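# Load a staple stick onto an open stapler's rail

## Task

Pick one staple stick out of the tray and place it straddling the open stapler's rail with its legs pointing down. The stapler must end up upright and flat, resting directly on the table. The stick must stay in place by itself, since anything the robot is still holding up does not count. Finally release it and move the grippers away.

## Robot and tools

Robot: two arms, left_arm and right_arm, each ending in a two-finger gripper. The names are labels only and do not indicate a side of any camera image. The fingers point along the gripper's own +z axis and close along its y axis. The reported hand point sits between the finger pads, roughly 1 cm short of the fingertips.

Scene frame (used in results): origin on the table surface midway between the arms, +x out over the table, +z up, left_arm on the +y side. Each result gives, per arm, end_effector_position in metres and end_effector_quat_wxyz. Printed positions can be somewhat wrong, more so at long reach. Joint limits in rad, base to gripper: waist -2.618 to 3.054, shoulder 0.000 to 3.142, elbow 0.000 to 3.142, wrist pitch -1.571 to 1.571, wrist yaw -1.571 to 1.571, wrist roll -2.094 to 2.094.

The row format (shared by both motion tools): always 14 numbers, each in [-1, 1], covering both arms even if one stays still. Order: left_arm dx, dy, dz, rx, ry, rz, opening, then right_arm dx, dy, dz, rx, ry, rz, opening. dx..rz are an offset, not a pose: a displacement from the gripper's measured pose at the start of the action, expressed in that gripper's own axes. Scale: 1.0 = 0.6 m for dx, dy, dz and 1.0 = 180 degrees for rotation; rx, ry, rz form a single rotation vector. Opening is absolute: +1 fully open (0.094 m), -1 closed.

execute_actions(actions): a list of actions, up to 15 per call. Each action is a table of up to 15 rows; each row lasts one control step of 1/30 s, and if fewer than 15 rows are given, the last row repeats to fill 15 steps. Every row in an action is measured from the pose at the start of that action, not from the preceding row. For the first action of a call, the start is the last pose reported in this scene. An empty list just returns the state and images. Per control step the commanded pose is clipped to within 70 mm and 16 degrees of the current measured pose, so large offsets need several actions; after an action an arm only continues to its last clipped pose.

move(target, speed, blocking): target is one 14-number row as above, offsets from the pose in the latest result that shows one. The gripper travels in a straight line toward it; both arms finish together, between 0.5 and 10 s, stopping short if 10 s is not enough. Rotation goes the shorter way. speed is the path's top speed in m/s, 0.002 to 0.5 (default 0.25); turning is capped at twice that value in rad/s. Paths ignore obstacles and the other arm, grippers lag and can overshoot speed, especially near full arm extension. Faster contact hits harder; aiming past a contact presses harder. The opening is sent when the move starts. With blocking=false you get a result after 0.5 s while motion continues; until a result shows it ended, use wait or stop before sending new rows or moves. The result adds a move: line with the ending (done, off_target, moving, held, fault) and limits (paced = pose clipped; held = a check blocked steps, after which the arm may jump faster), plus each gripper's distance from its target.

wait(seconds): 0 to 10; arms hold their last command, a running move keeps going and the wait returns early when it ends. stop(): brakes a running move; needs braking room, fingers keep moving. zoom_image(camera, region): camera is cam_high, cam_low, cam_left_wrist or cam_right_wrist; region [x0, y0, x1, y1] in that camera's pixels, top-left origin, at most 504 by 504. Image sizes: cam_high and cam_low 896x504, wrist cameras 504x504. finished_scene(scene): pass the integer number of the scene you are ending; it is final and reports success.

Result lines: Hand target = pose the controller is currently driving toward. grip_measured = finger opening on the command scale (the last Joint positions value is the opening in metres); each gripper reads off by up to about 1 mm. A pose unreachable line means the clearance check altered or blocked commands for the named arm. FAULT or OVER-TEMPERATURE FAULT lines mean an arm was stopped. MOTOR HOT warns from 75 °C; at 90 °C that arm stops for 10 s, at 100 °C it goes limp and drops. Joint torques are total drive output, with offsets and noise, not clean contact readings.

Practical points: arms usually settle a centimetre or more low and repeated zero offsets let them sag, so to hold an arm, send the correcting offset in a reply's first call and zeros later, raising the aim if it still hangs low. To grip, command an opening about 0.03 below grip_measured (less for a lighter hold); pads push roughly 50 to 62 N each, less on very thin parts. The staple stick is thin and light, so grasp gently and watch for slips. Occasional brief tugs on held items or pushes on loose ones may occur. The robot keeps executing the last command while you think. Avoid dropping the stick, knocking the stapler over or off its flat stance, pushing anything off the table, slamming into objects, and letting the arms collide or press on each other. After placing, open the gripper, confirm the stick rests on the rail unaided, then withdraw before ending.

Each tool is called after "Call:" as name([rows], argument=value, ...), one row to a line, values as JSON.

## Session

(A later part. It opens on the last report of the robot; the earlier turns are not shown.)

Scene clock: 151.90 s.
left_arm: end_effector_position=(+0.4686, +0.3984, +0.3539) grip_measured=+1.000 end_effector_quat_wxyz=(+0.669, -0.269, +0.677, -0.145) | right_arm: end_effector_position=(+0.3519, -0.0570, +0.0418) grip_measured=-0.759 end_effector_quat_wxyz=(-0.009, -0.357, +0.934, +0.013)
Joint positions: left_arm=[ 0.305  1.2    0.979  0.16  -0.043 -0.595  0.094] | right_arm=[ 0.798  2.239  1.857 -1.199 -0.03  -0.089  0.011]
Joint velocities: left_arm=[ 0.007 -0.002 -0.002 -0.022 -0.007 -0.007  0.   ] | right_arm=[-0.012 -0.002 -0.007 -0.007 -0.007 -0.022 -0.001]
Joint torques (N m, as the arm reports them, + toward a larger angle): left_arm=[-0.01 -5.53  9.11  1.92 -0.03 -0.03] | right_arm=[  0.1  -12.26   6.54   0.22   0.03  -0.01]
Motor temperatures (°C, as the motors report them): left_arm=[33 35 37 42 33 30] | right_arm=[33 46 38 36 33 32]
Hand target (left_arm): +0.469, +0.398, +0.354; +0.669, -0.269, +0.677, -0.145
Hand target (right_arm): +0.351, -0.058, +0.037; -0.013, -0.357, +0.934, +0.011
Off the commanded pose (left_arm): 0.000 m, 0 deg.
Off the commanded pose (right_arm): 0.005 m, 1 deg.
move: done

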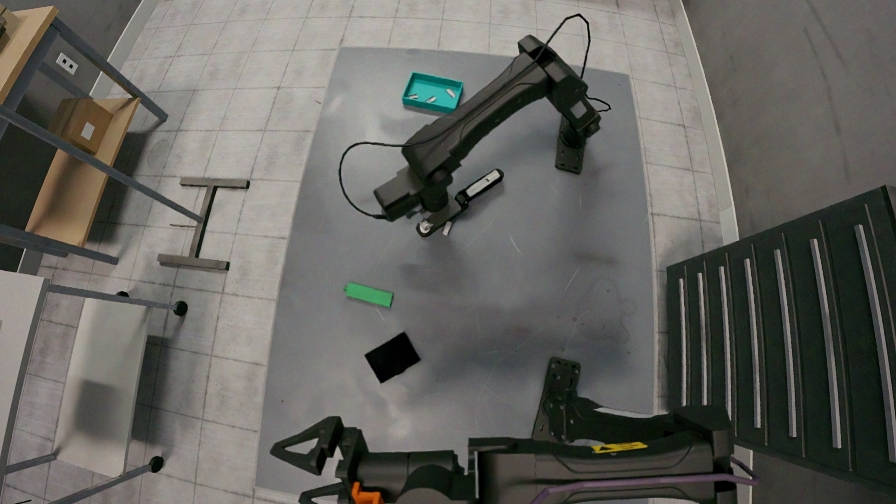

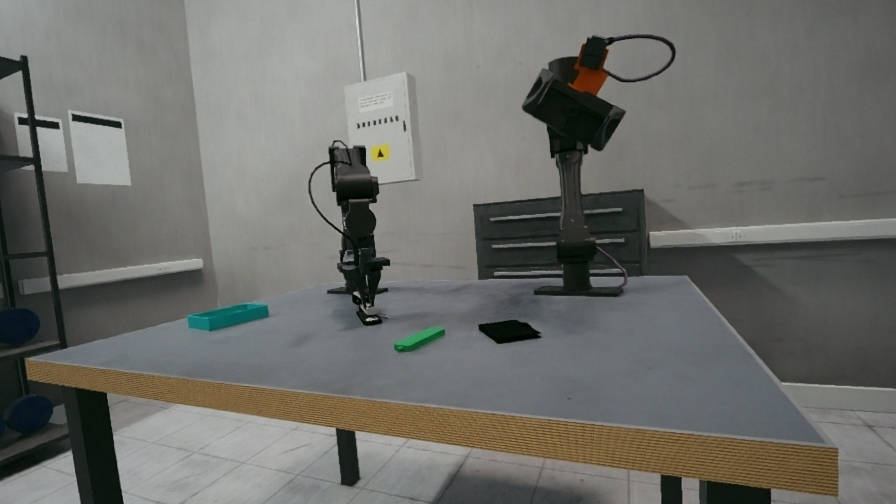

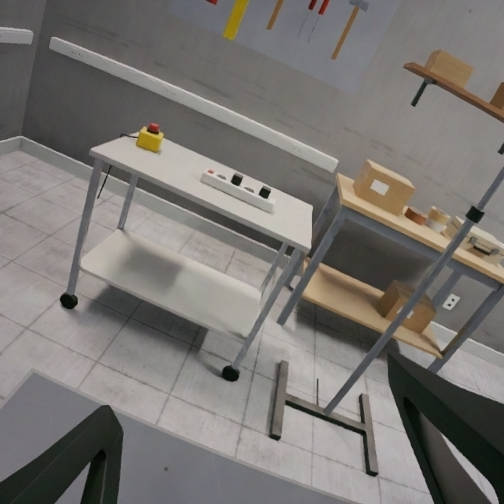

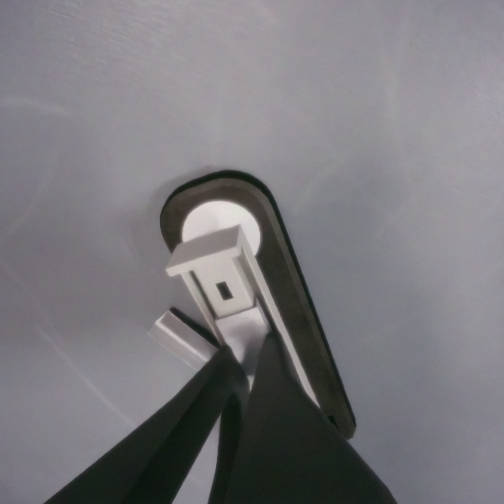

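Call:
move(target=[0,0,0,0,0,0,1,0,0,0,0,0,0,-0.6])

Call:
move(target=[0,0,0,0,0,0,1,0,0,-0.05,0,0,0,-0.3], speed=0.08)

Call:
zoom_image(camera="cam_right_wrist", region=[150,180,350,410])

Scene clock: 152.77 s.
left_arm: end_effector_position=(+0.4686, +0.3984, +0.3539) grip_measured=+1.000 end_effector_quat_wxyz=(+0.669, -0.269, +0.677, -0.145) | right_arm: end_effector_position=(+0.3517, -0.0567, +0.0418) grip_measured=-0.603 end_effector_quat_wxyz=(-0.009, -0.357, +0.934, +0.014)
Joint positions: left_arm=[ 0.305  1.2    0.979  0.16  -0.043 -0.595  0.094] | right_arm=[ 0.798  2.239  1.857 -1.199 -0.032 -0.089  0.019]
Joint velocities: left_arm=[-0.002 -0.017 -0.007 -0.037 -0.022 -0.022  0.   ] | right_arm=[-0.017  0.007 -0.012  0.051 -0.081  0.051 -0.   ]
Joint torques (N m, as the arm reports them, + toward a larger angle): left_arm=[-0.19 -5.38  8.68  1.87 -0.04  0.01] | right_arm=[ -0.02 -12.87   6.98   0.15   0.04  -0.04]
Motor temperatures (°C, as the motors report them): left_arm=[33 35 37 42 33 30] | right_arm=[33 46 38 36 33 32]
Hand target (left_arm): +0.469, +0.398, +0.354; +0.669, -0.269, +0.677, -0.145
Hand target (right_arm): +0.352, -0.057, +0.042; -0.009, -0.357, +0.934, +0.013
Off the commanded pose (left_arm): 0.000 m, 0 deg.
Off the commanded pose (right_arm): 0.000 m, 0 deg.
move: done

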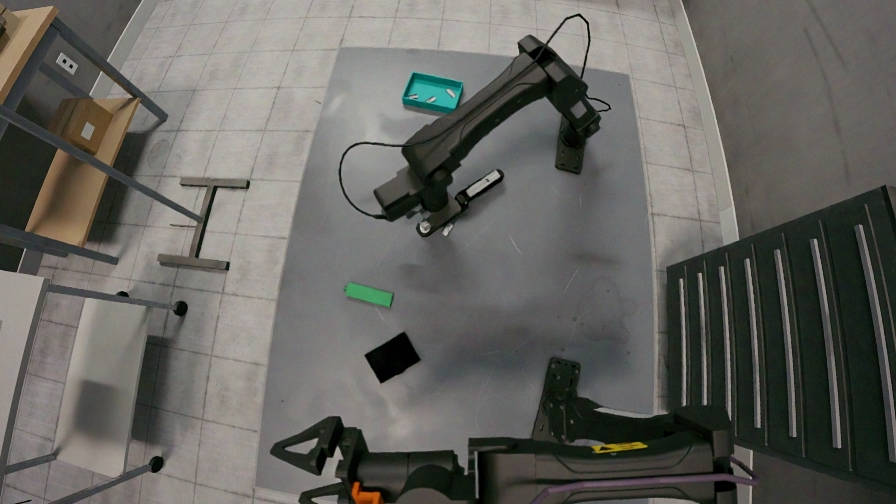

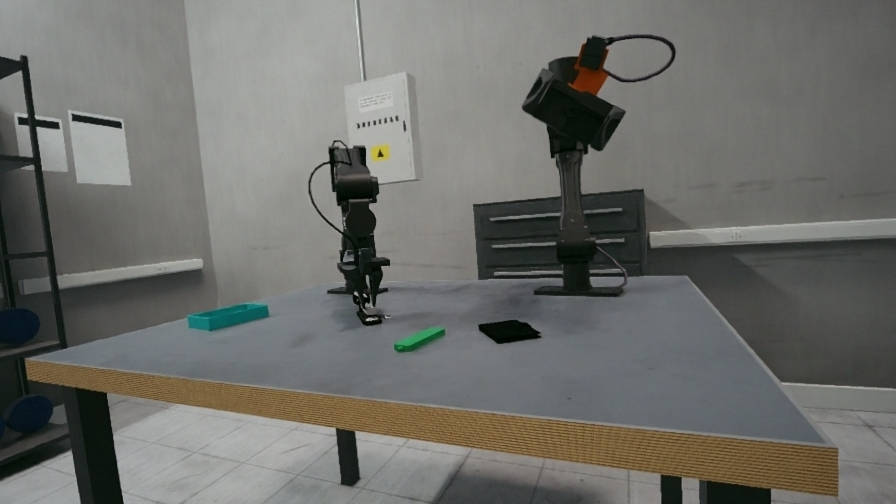

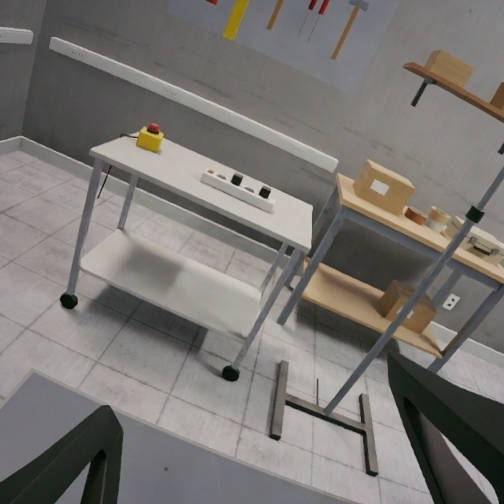

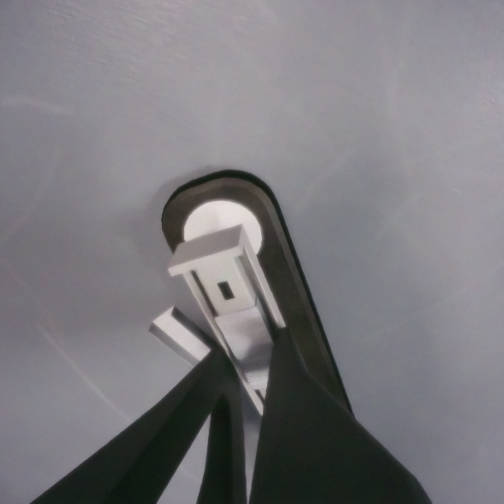

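Scene clock: 153.73 s.
left_arm: end_effector_position=(+0.4686, +0.3984, +0.3539) grip_measured=+1.000 end_effector_quat_wxyz=(+0.669, -0.269, +0.677, -0.145) | right_arm: end_effector_position=(+0.3454, -0.0613, +0.0580) grip_measured=-0.303 end_effector_quat_wxyz=(-0.028, -0.357, +0.934, +0.009)
Joint positions: left_arm=[ 0.305  1.2    0.979  0.16  -0.043 -0.595  0.094] | right_arm=[ 0.798  2.239  1.921 -1.301 -0.032 -0.089  0.033]
Joint velocities: left_arm=[-0.007  0.002 -0.017 -0.037 -0.066  0.007  0.   ] | right_arm=[-0.002 -0.012  0.002  0.007  0.007  0.037 -0.   ]
Joint torques (N m, as the arm reports them, + toward a larger angle): left_arm=[-0.14 -5.36  9.    1.85  0.    0.02] | right_arm=[ -0.16 -14.21   9.45  -0.01   0.    -0.05]
Motor temperatures (°C, as the motors report them): left_arm=[33 35 37 42 33 30] | right_arm=[33 46 38 36 33 32]
Hand target (left_arm): +0.469, +0.398, +0.354; +0.669, -0.269, +0.677, -0.145
Hand target (right_arm): +0.352, -0.058, +0.072; -0.009, -0.357, +0.934, +0.014
Off the commanded pose (left_arm): 0.000 m, 0 deg.
Off the commanded pose (right_arm): 0.016 m, 2 deg.
move: off_target (right_arm)

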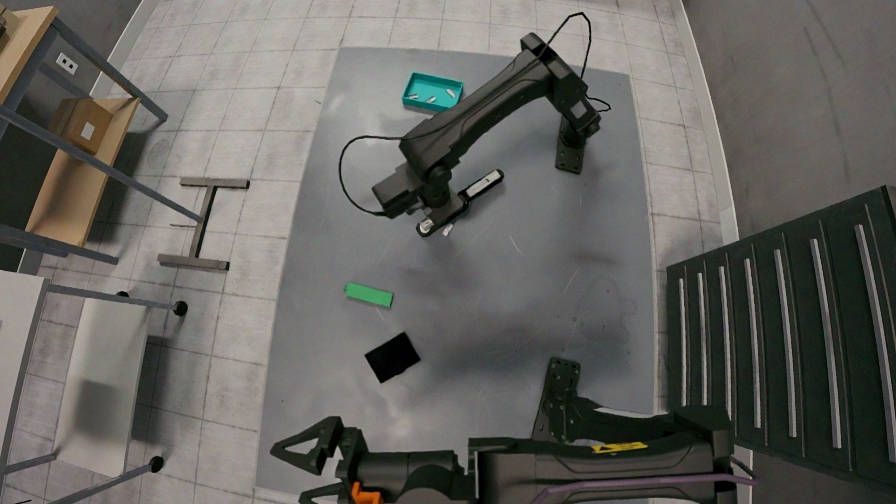

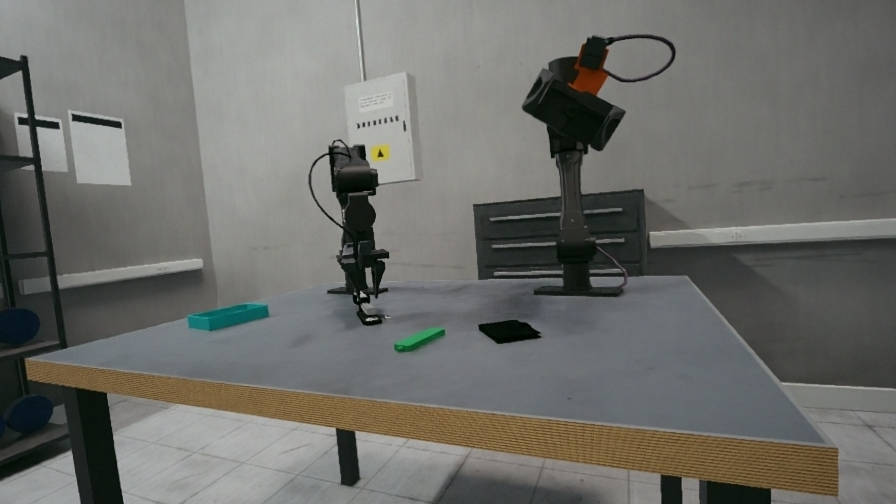

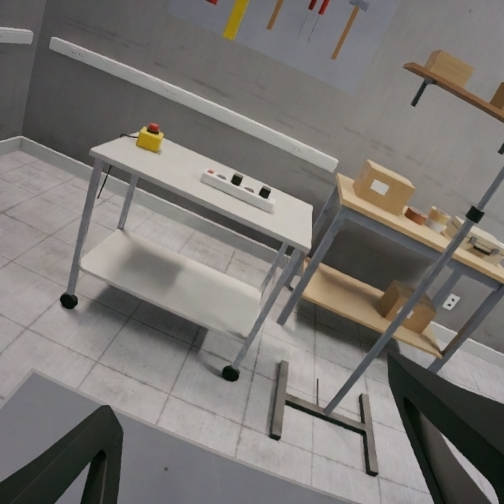

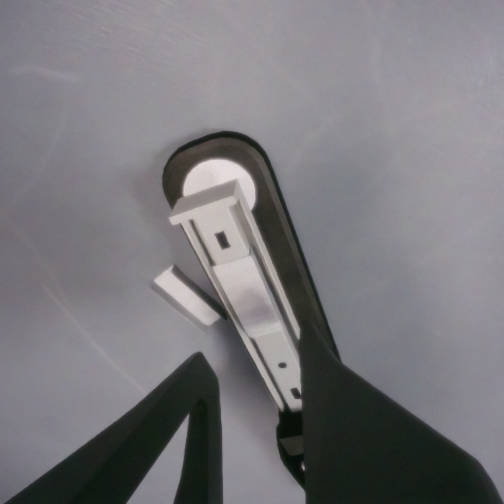

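Region (150, 180, 350, 410) of cam_right_wrist's 504x504 image, scaled by 2.191, with more detail than that image has; it fills the left 438 columns of this view, and the rest is white.

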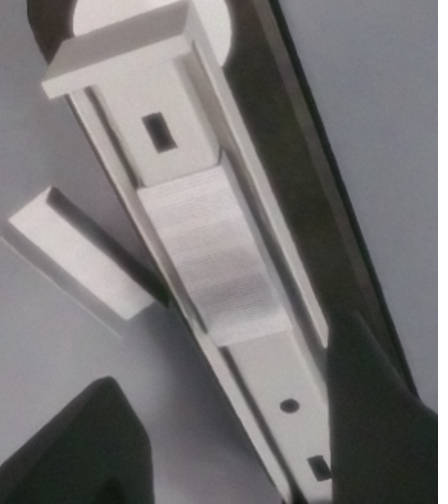

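Call:
move(target=[0,0,0,0,0,0,1,-0.008,0,0.024,0,-0.012,0,-1], speed=0.02)

Call:
zoom_image(camera="cam_right_wrist", region=[150,180,350,410])

Scene clock: 155.07 s.
left_arm: end_effector_position=(+0.4686, +0.3984, +0.3539) grip_measured=+1.000 end_effector_quat_wxyz=(+0.669, -0.269, +0.677, -0.145) | right_arm: end_effector_position=(+0.3500, -0.0579, +0.0436) grip_measured=-0.984 end_effector_quat_wxyz=(-0.014, -0.357, +0.934, +0.013)
Joint positions: left_arm=[ 0.305  1.2    0.979  0.16  -0.043 -0.595  0.094] | right_arm=[ 0.798  2.239  1.864 -1.215 -0.032 -0.089  0.001]
Joint velocities: left_arm=[ 0.017 -0.022  0.002 -0.022 -0.007 -0.007  0.   ] | right_arm=[-0.022 -0.002 -0.002  0.022 -0.007 -0.022  0.   ]
Joint torques (N m, as the arm reports them, + toward a larger angle): left_arm=[-0.05 -5.33  8.9   1.85 -0.01  0.05] | right_arm=[  0.07 -14.21   4.84   0.28  -0.04  -0.02]
Motor temperatures (°C, as the motors report them): left_arm=[33 35 37 42 33 30] | right_arm=[33 46 38 36 33 32]
Hand target (left_arm): +0.469, +0.398, +0.354; +0.669, -0.269, +0.677, -0.145
Hand target (right_arm): +0.348, -0.058, +0.043; -0.010, -0.357, +0.934, +0.015
Off the commanded pose (left_arm): 0.000 m, 0 deg.
Off the commanded pose (right_arm): 0.002 m, 1 deg.
move: done

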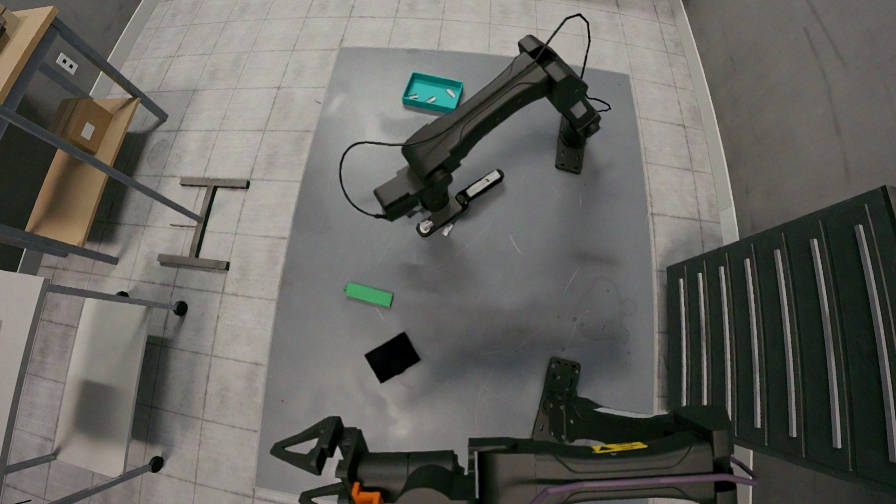

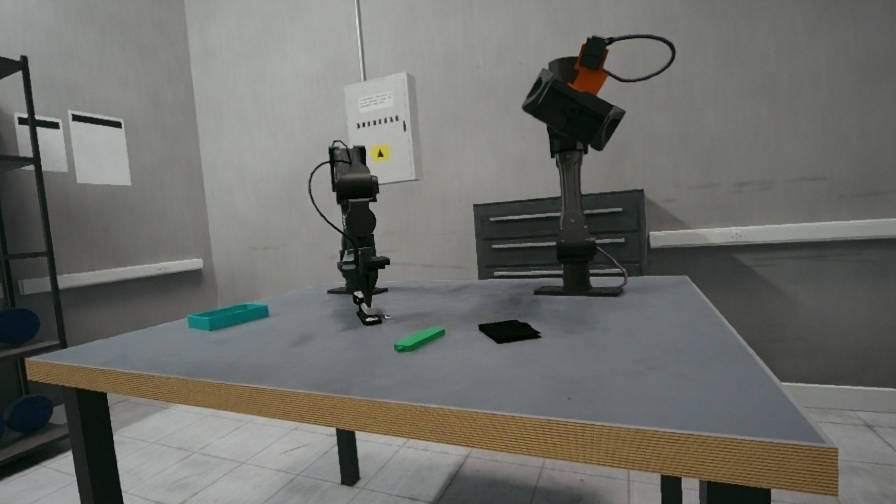

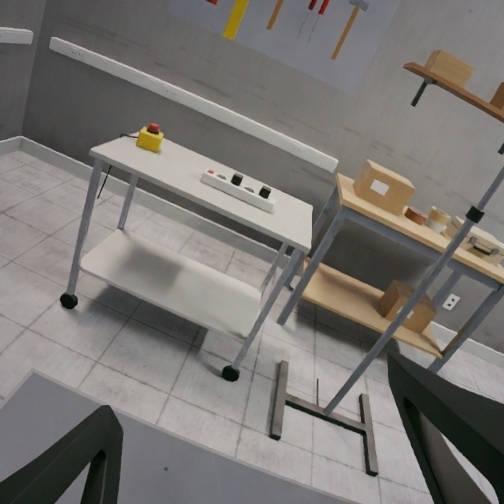

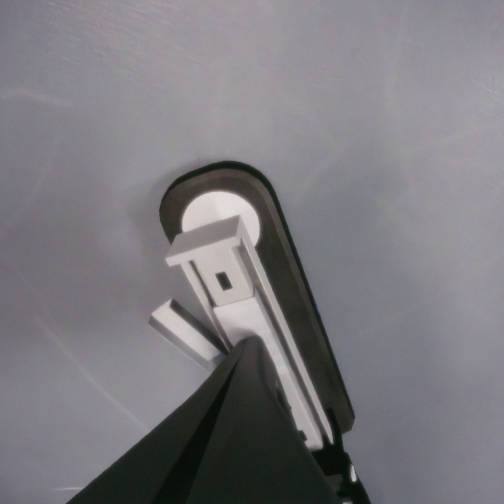

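Region (150, 180, 350, 410) of cam_right_wrist's 504x504 image, scaled by 2.191, with more detail than that image has; it fills the left 438 columns of this view, and the rest is white.

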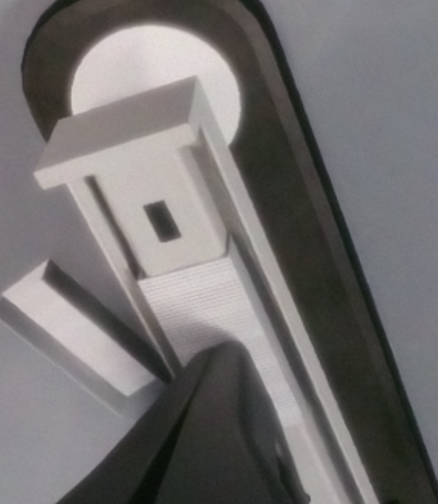

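Opening the fingers sweeps the right tip up the slope, pushing it -Y.

Call:
move(target=[0,0,0,0,0,0,1,0.002,0,0.011,0,0.005,0,-0.9], speed=0.012)

Call:
move(target=[0,0,0,0,0,0,1,0,0,0,0,0,0,-0.8])

Call:
zoom_image(camera="cam_right_wrist", region=[150,180,350,410])

Scene clock: 156.13 s.
left_arm: end_effector_position=(+0.4686, +0.3984, +0.3539) grip_measured=+1.000 end_effector_quat_wxyz=(+0.669, -0.269, +0.677, -0.145) | right_arm: end_effector_position=(+0.3500, -0.0577, +0.0436) grip_measured=-0.903 end_effector_quat_wxyz=(-0.014, -0.357, +0.934, +0.013)
Joint positions: left_arm=[ 0.305  1.2    0.979  0.16  -0.043 -0.595  0.094] | right_arm=[ 0.798  2.239  1.864 -1.215 -0.033 -0.089  0.005]
Joint velocities: left_arm=[-0.027 -0.012 -0.012 -0.007 -0.066 -0.066  0.   ] | right_arm=[-0.002  0.007 -0.012 -0.037 -0.051  0.022 -0.001]
Joint torques (N m, as the arm reports them, + toward a larger angle): left_arm=[ 0.02 -5.42  8.71  1.85  0.   -0.02] | right_arm=[  0.11 -11.66   6.66   0.15   0.04  -0.03]
Motor temperatures (°C, as the motors report them): left_arm=[33 35 37 42 33 30] | right_arm=[33 46 38 36 33 32]
Hand target (left_arm): +0.469, +0.398, +0.354; +0.669, -0.269, +0.677, -0.145
Hand target (right_arm): +0.349, -0.059, +0.037; -0.021, -0.357, +0.934, +0.010
Off the commanded pose (left_arm): 0.000 m, 0 deg.
Off the commanded pose (right_arm): 0.007 m, 1 deg.
move: done

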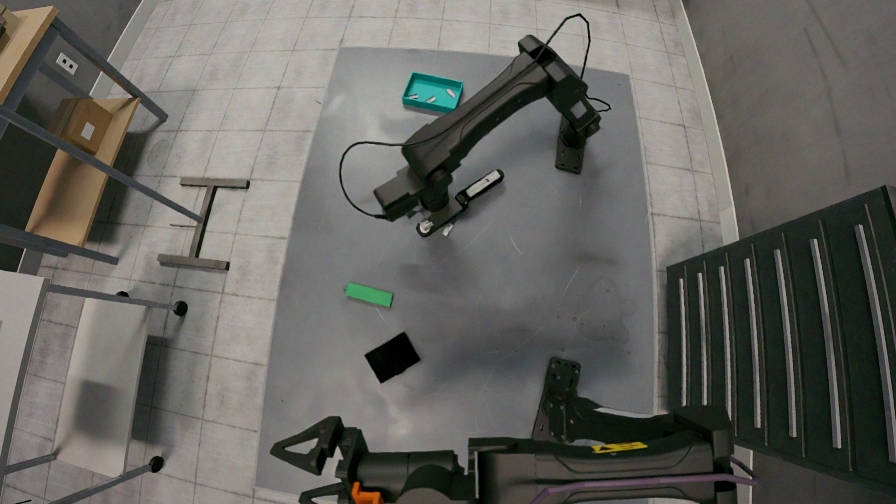

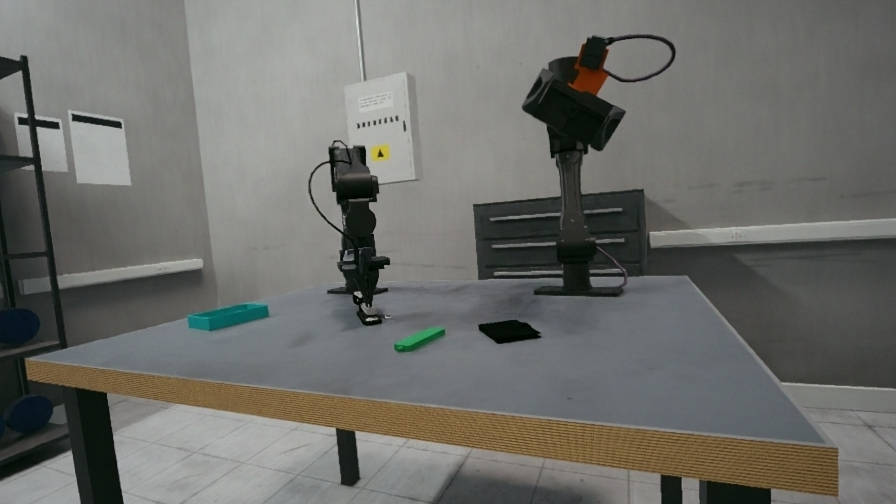

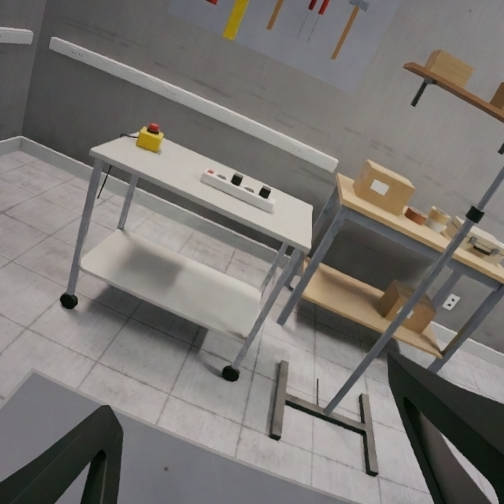

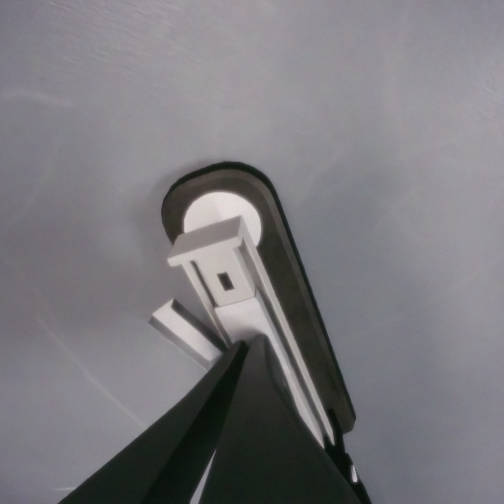

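Scene clock: 156.63 s.
left_arm: end_effector_position=(+0.4686, +0.3984, +0.3539) grip_measured=+1.000 end_effector_quat_wxyz=(+0.669, -0.269, +0.677, -0.145) | right_arm: end_effector_position=(+0.3498, -0.0574, +0.0436) grip_measured=-0.803 end_effector_quat_wxyz=(-0.014, -0.357, +0.934, +0.014)
Joint positions: left_arm=[ 0.305  1.2    0.979  0.16  -0.043 -0.595  0.094] | right_arm=[ 0.798  2.239  1.864 -1.215 -0.035 -0.089  0.009]
Joint velocities: left_arm=[ 0.007 -0.027 -0.017 -0.022 -0.11   0.037  0.   ] | right_arm=[-0.012 -0.007 -0.002  0.037 -0.081 -0.037 -0.   ]
Joint torques (N m, as the arm reports them, + toward a larger angle): left_arm=[ 0.05 -5.25  8.93  1.84  0.06 -0.01] | right_arm=[ -0.04 -12.84   6.86   0.18   0.01  -0.02]
Motor temperatures (°C, as the motors report them): left_arm=[33 35 37 42 33 30] | right_arm=[33 46 38 36 33 32]
Hand target (left_arm): +0.469, +0.398, +0.354; +0.669, -0.269, +0.677, -0.145
Hand target (right_arm): +0.350, -0.058, +0.044; -0.014, -0.357, +0.934, +0.013
Off the commanded pose (left_arm): 0.000 m, 0 deg.
Off the commanded pose (right_arm): 0.000 m, 0 deg.
move: done

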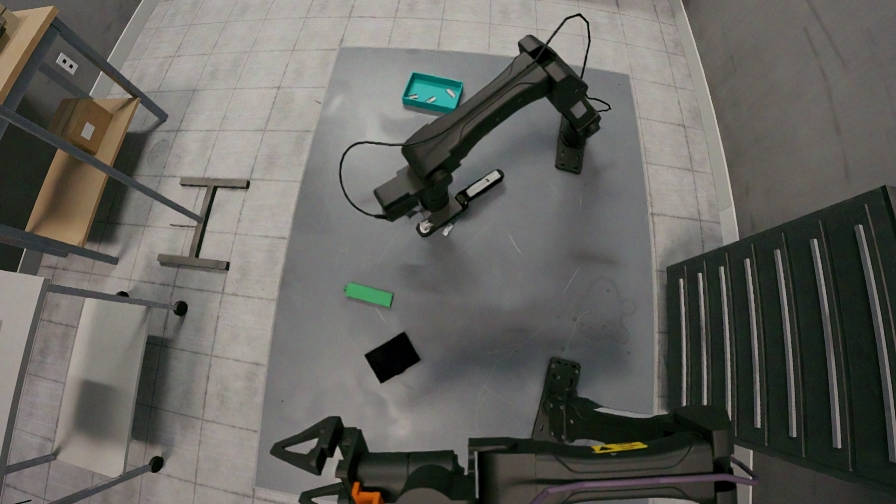

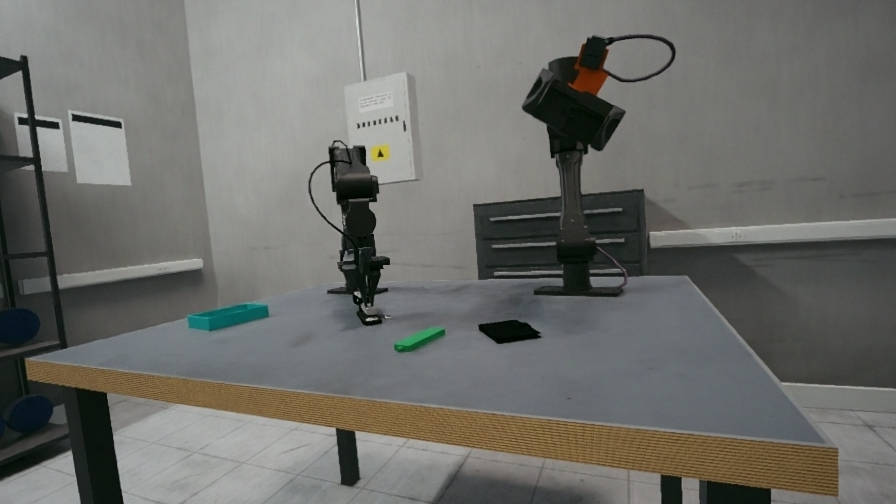

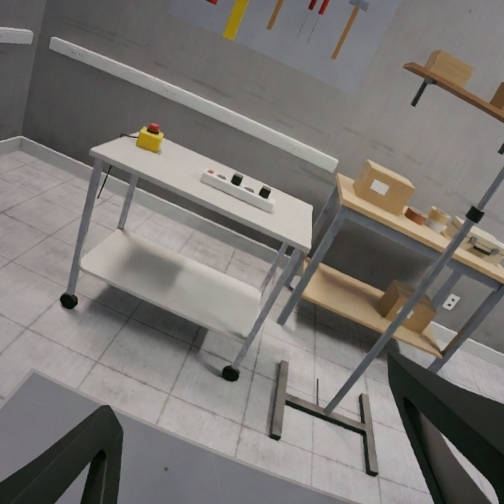

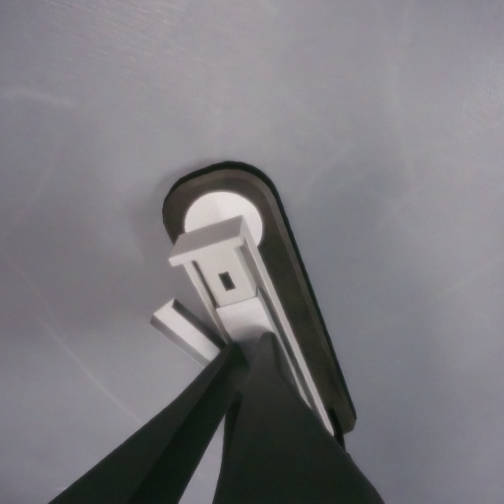

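Region (150, 180, 350, 410) of cam_right_wrist's 504x504 image, scaled by 2.191, with more detail than that image has; it fills the left 438 columns of this view, and the rest is white.

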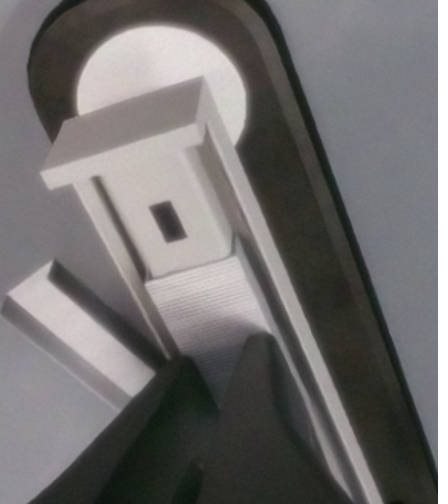

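Not touching yet. Press lower.

Call:
move(target=[0,0,0,0,0,0,1,0.003,0,0.017,0,0.0075,0,-0.92], speed=0.012)

Call:
zoom_image(camera="cam_right_wrist", region=[150,180,350,410])

Scene clock: 157.93 s.
left_arm: end_effector_position=(+0.4686, +0.3984, +0.3539) grip_measured=+1.000 end_effector_quat_wxyz=(+0.669, -0.269, +0.677, -0.145) | right_arm: end_effector_position=(+0.3498, -0.0575, +0.0433) grip_measured=-0.917 end_effector_quat_wxyz=(-0.014, -0.357, +0.934, +0.014)
Joint positions: left_arm=[ 0.305  1.2    0.979  0.16  -0.043 -0.595  0.094] | right_arm=[ 0.798  2.24   1.864 -1.215 -0.035 -0.089  0.004]
Joint velocities: left_arm=[ 0.002 -0.017 -0.017  0.007  0.007 -0.007  0.   ] | right_arm=[-0.012  0.007 -0.002 -0.139  0.022 -0.037 -0.001]
Joint torques (N m, as the arm reports them, + toward a larger angle): left_arm=[ 0.01 -5.3   8.94  1.9   0.    0.01] | right_arm=[  0.12 -10.99   6.49   0.15  -0.01  -0.03]
Motor temperatures (°C, as the motors report them): left_arm=[33 35 37 42 33 30] | right_arm=[33 46 38 36 33 32]
Hand target (left_arm): +0.469, +0.398, +0.354; +0.669, -0.269, +0.677, -0.145
Hand target (right_arm): +0.348, -0.059, +0.033; -0.025, -0.357, +0.934, +0.010
Off the commanded pose (left_arm): 0.000 m, 0 deg.
Off the commanded pose (right_arm): 0.010 m, 1 deg.
move: done

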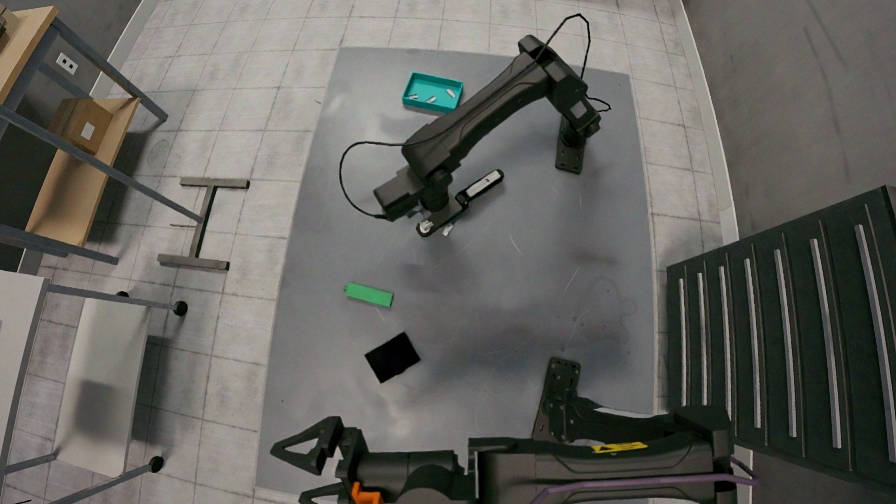

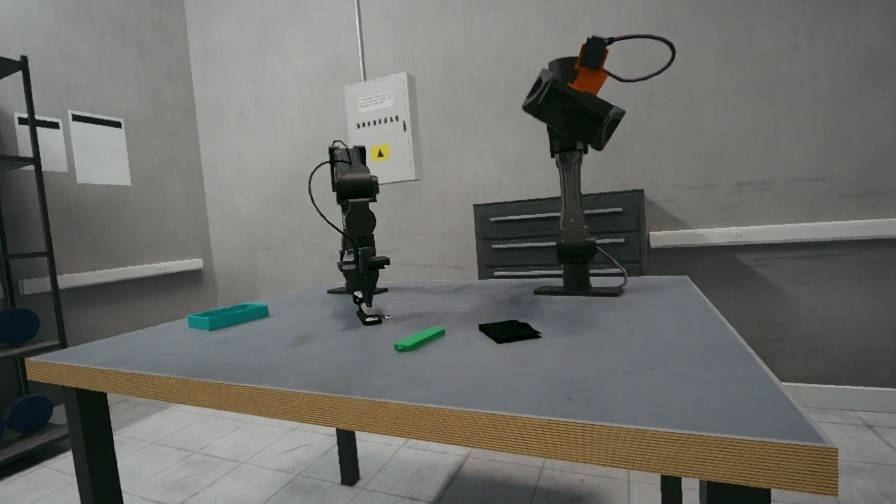

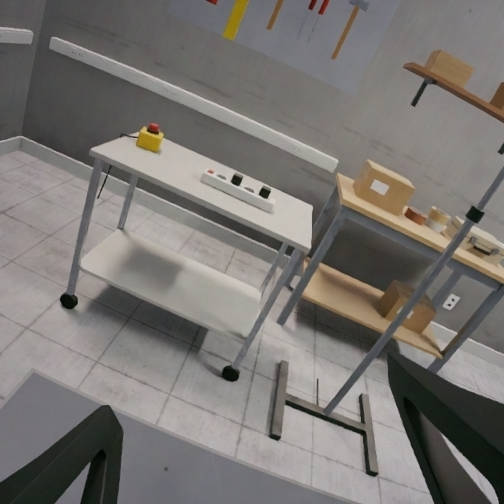

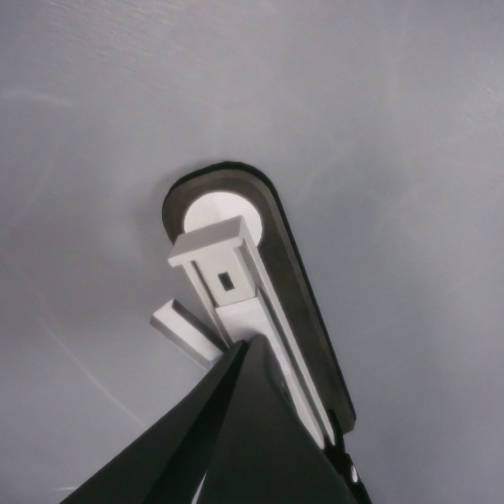

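Region (150, 180, 350, 410) of cam_right_wrist's 504x504 image, scaled by 2.191, with more detail than that image has; it fills the left 438 columns of this view, and the rest is white.

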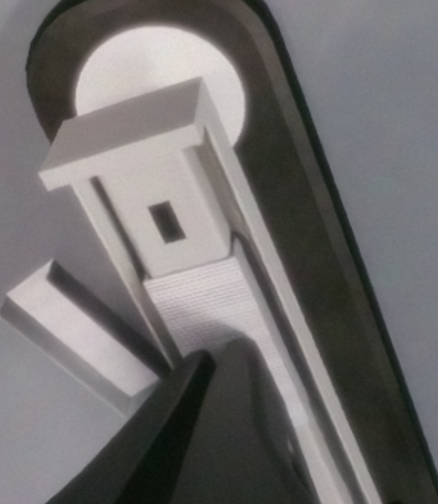

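Call:
move(target=[0,0,0,0,0,0,1,0.06,0,-0.06,0,-0.1,0,0], speed=0.1)

Call:
zoom_image(camera="cam_right_wrist", region=[130,120,370,360])

Call:
zoom_image(camera="cam_low", region=[340,285,400,330])

Scene clock: 160.17 s.
left_arm: end_effector_position=(+0.4686, +0.3984, +0.3539) grip_measured=+1.000 end_effector_quat_wxyz=(+0.669, -0.269, +0.677, -0.145) | right_arm: end_effector_position=(+0.3260, -0.0783, +0.0800) grip_measured=-0.003 end_effector_quat_wxyz=(+0.129, -0.352, +0.925, +0.064)
Joint positions: left_arm=[ 0.305  1.2    0.979  0.16  -0.043 -0.595  0.094] | right_arm=[ 0.783  1.807  1.339 -0.818 -0.055 -0.092  0.047]
Joint velocities: left_arm=[ 0.002 -0.012  0.022 -0.007 -0.081 -0.007  0.   ] | right_arm=[ 0.017 -0.002 -0.007 -0.051  0.007 -0.066 -0.   ]
Joint torques (N m, as the arm reports them, + toward a larger angle): left_arm=[ 0.05 -5.47  8.95  1.89 -0.02  0.09] | right_arm=[ -0.88 -11.04   5.42   0.77  -0.09  -0.13]
Motor temperatures (°C, as the motors report them): left_arm=[33 35 37 42 33 30] | right_arm=[33 46 38 36 33 32]
Hand target (left_arm): +0.469, +0.398, +0.354; +0.669, -0.269, +0.677, -0.145
Hand target (right_arm): +0.325, -0.082, +0.081; +0.132, -0.351, +0.925, +0.069
Off the commanded pose (left_arm): 0.000 m, 0 deg.
Off the commanded pose (right_arm): 0.004 m, 1 deg.
move: done

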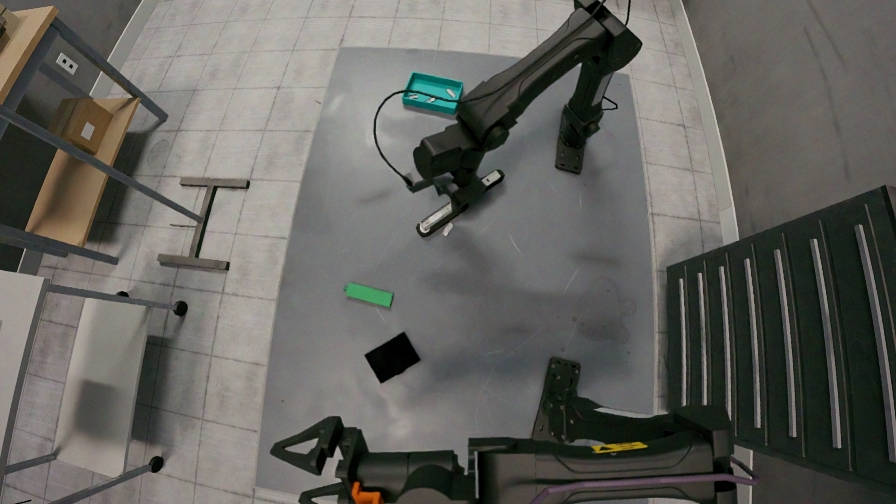

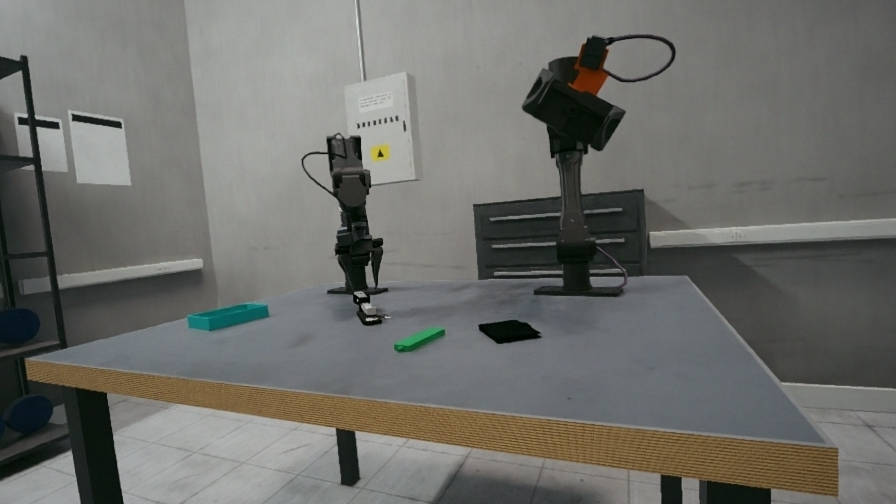

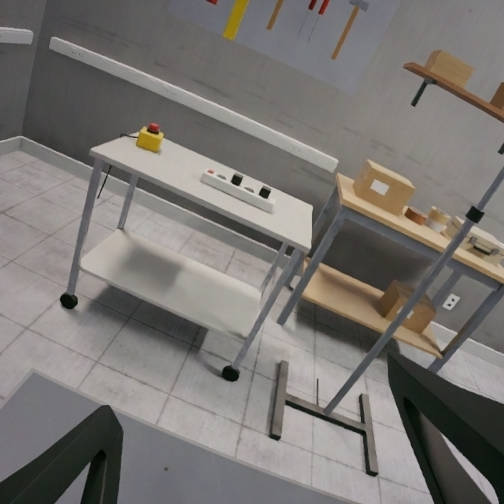

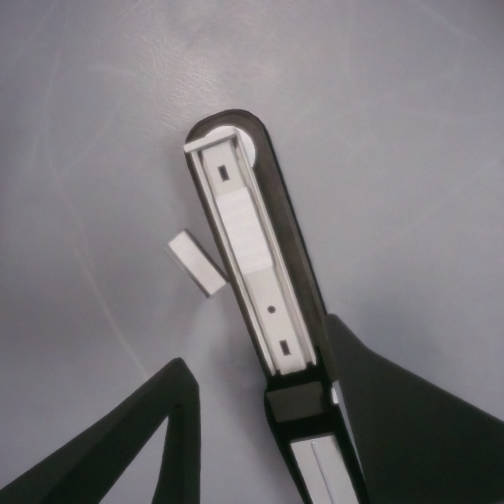

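Region (130, 120, 370, 360) of cam_right_wrist's 504x504 image, scaled by 2.100, with more detail than that image has.

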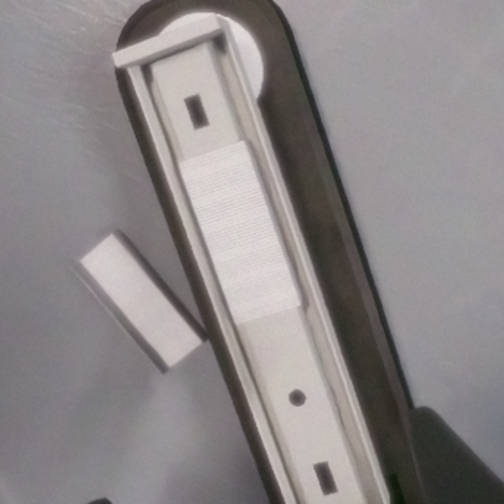

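Region (340, 285, 400, 330) of cam_low's 896x504 image, scaled by 8.400, with more detail than that image has; it fills the top 378 rows of this view, and the rest is white.

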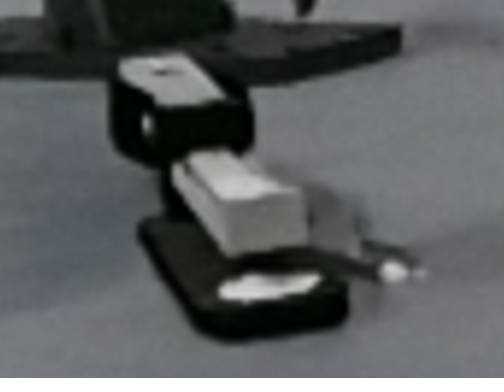

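Seated.

Call:
move(target=[0,0,0,0,0,0,1,0,-0.12,-0.2,0,0,0,0])

Call:
finished_scene(scene=2)

Scene clock: 161.53 s.
left_arm: end_effector_position=(+0.4686, +0.3984, +0.3539) grip_measured=+1.000 end_effector_quat_wxyz=(+0.669, -0.269, +0.677, -0.145) | right_arm: end_effector_position=(+0.3459, -0.1608, +0.1864) grip_measured=-0.003 end_effector_quat_wxyz=(+0.123, -0.349, +0.927, +0.057)
Joint positions: left_arm=[ 0.305  1.2    0.979  0.16  -0.043 -0.595  0.094] | right_arm=[ 0.546  1.728  1.675 -1.267 -0.105 -0.317  0.047]
Joint velocities: left_arm=[-0.007 -0.002  0.017  0.007 -0.007 -0.022  0.   ] | right_arm=[-0.007  0.007 -0.007 -0.066 -0.081  0.037 -0.001]
Joint torques (N m, as the arm reports them, + toward a larger angle): left_arm=[-0.13 -5.38  8.83  1.86  0.01  0.04] | right_arm=[-0.13 -7.89  9.98  0.59 -0.19 -0.13]
Motor temperatures (°C, as the motors report them): left_arm=[33 35 37 42 33 30] | right_arm=[33 46 38 36 33 32]
Hand target (left_arm): +0.469, +0.398, +0.354; +0.669, -0.269, +0.677, -0.145
Hand target (right_arm): +0.350, -0.158, +0.194; +0.130, -0.352, +0.925, +0.063
Off the commanded pose (left_arm): 0.000 m, 0 deg.
Off the commanded pose (right_arm): 0.009 m, 1 deg.
move: done

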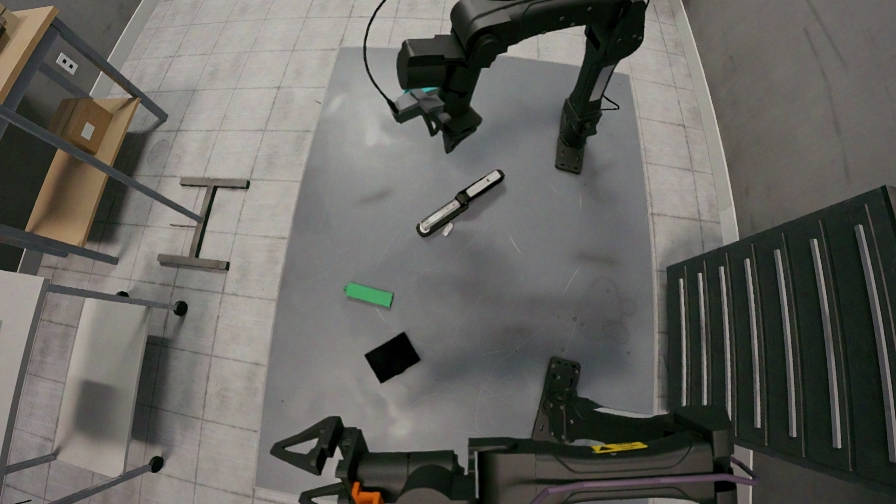

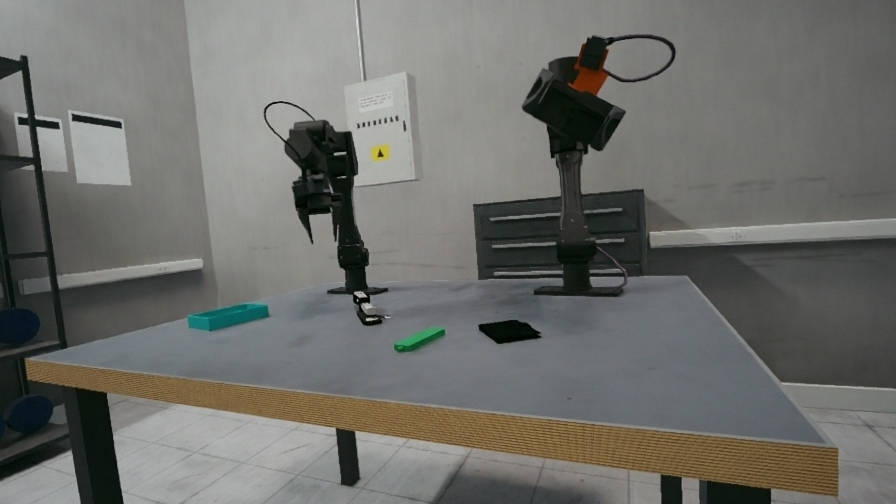

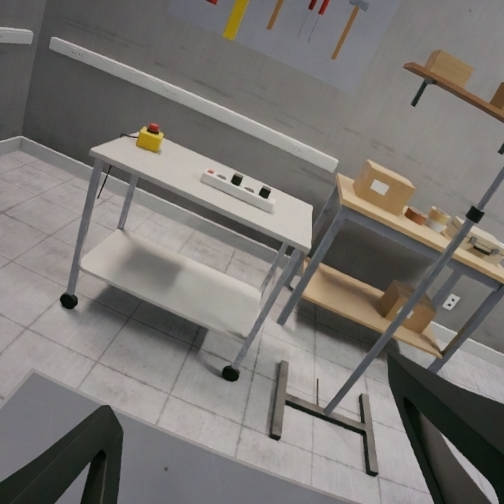

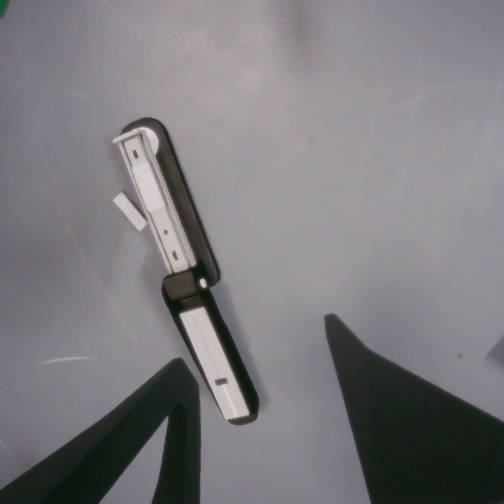

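The scene is finished: the task was done.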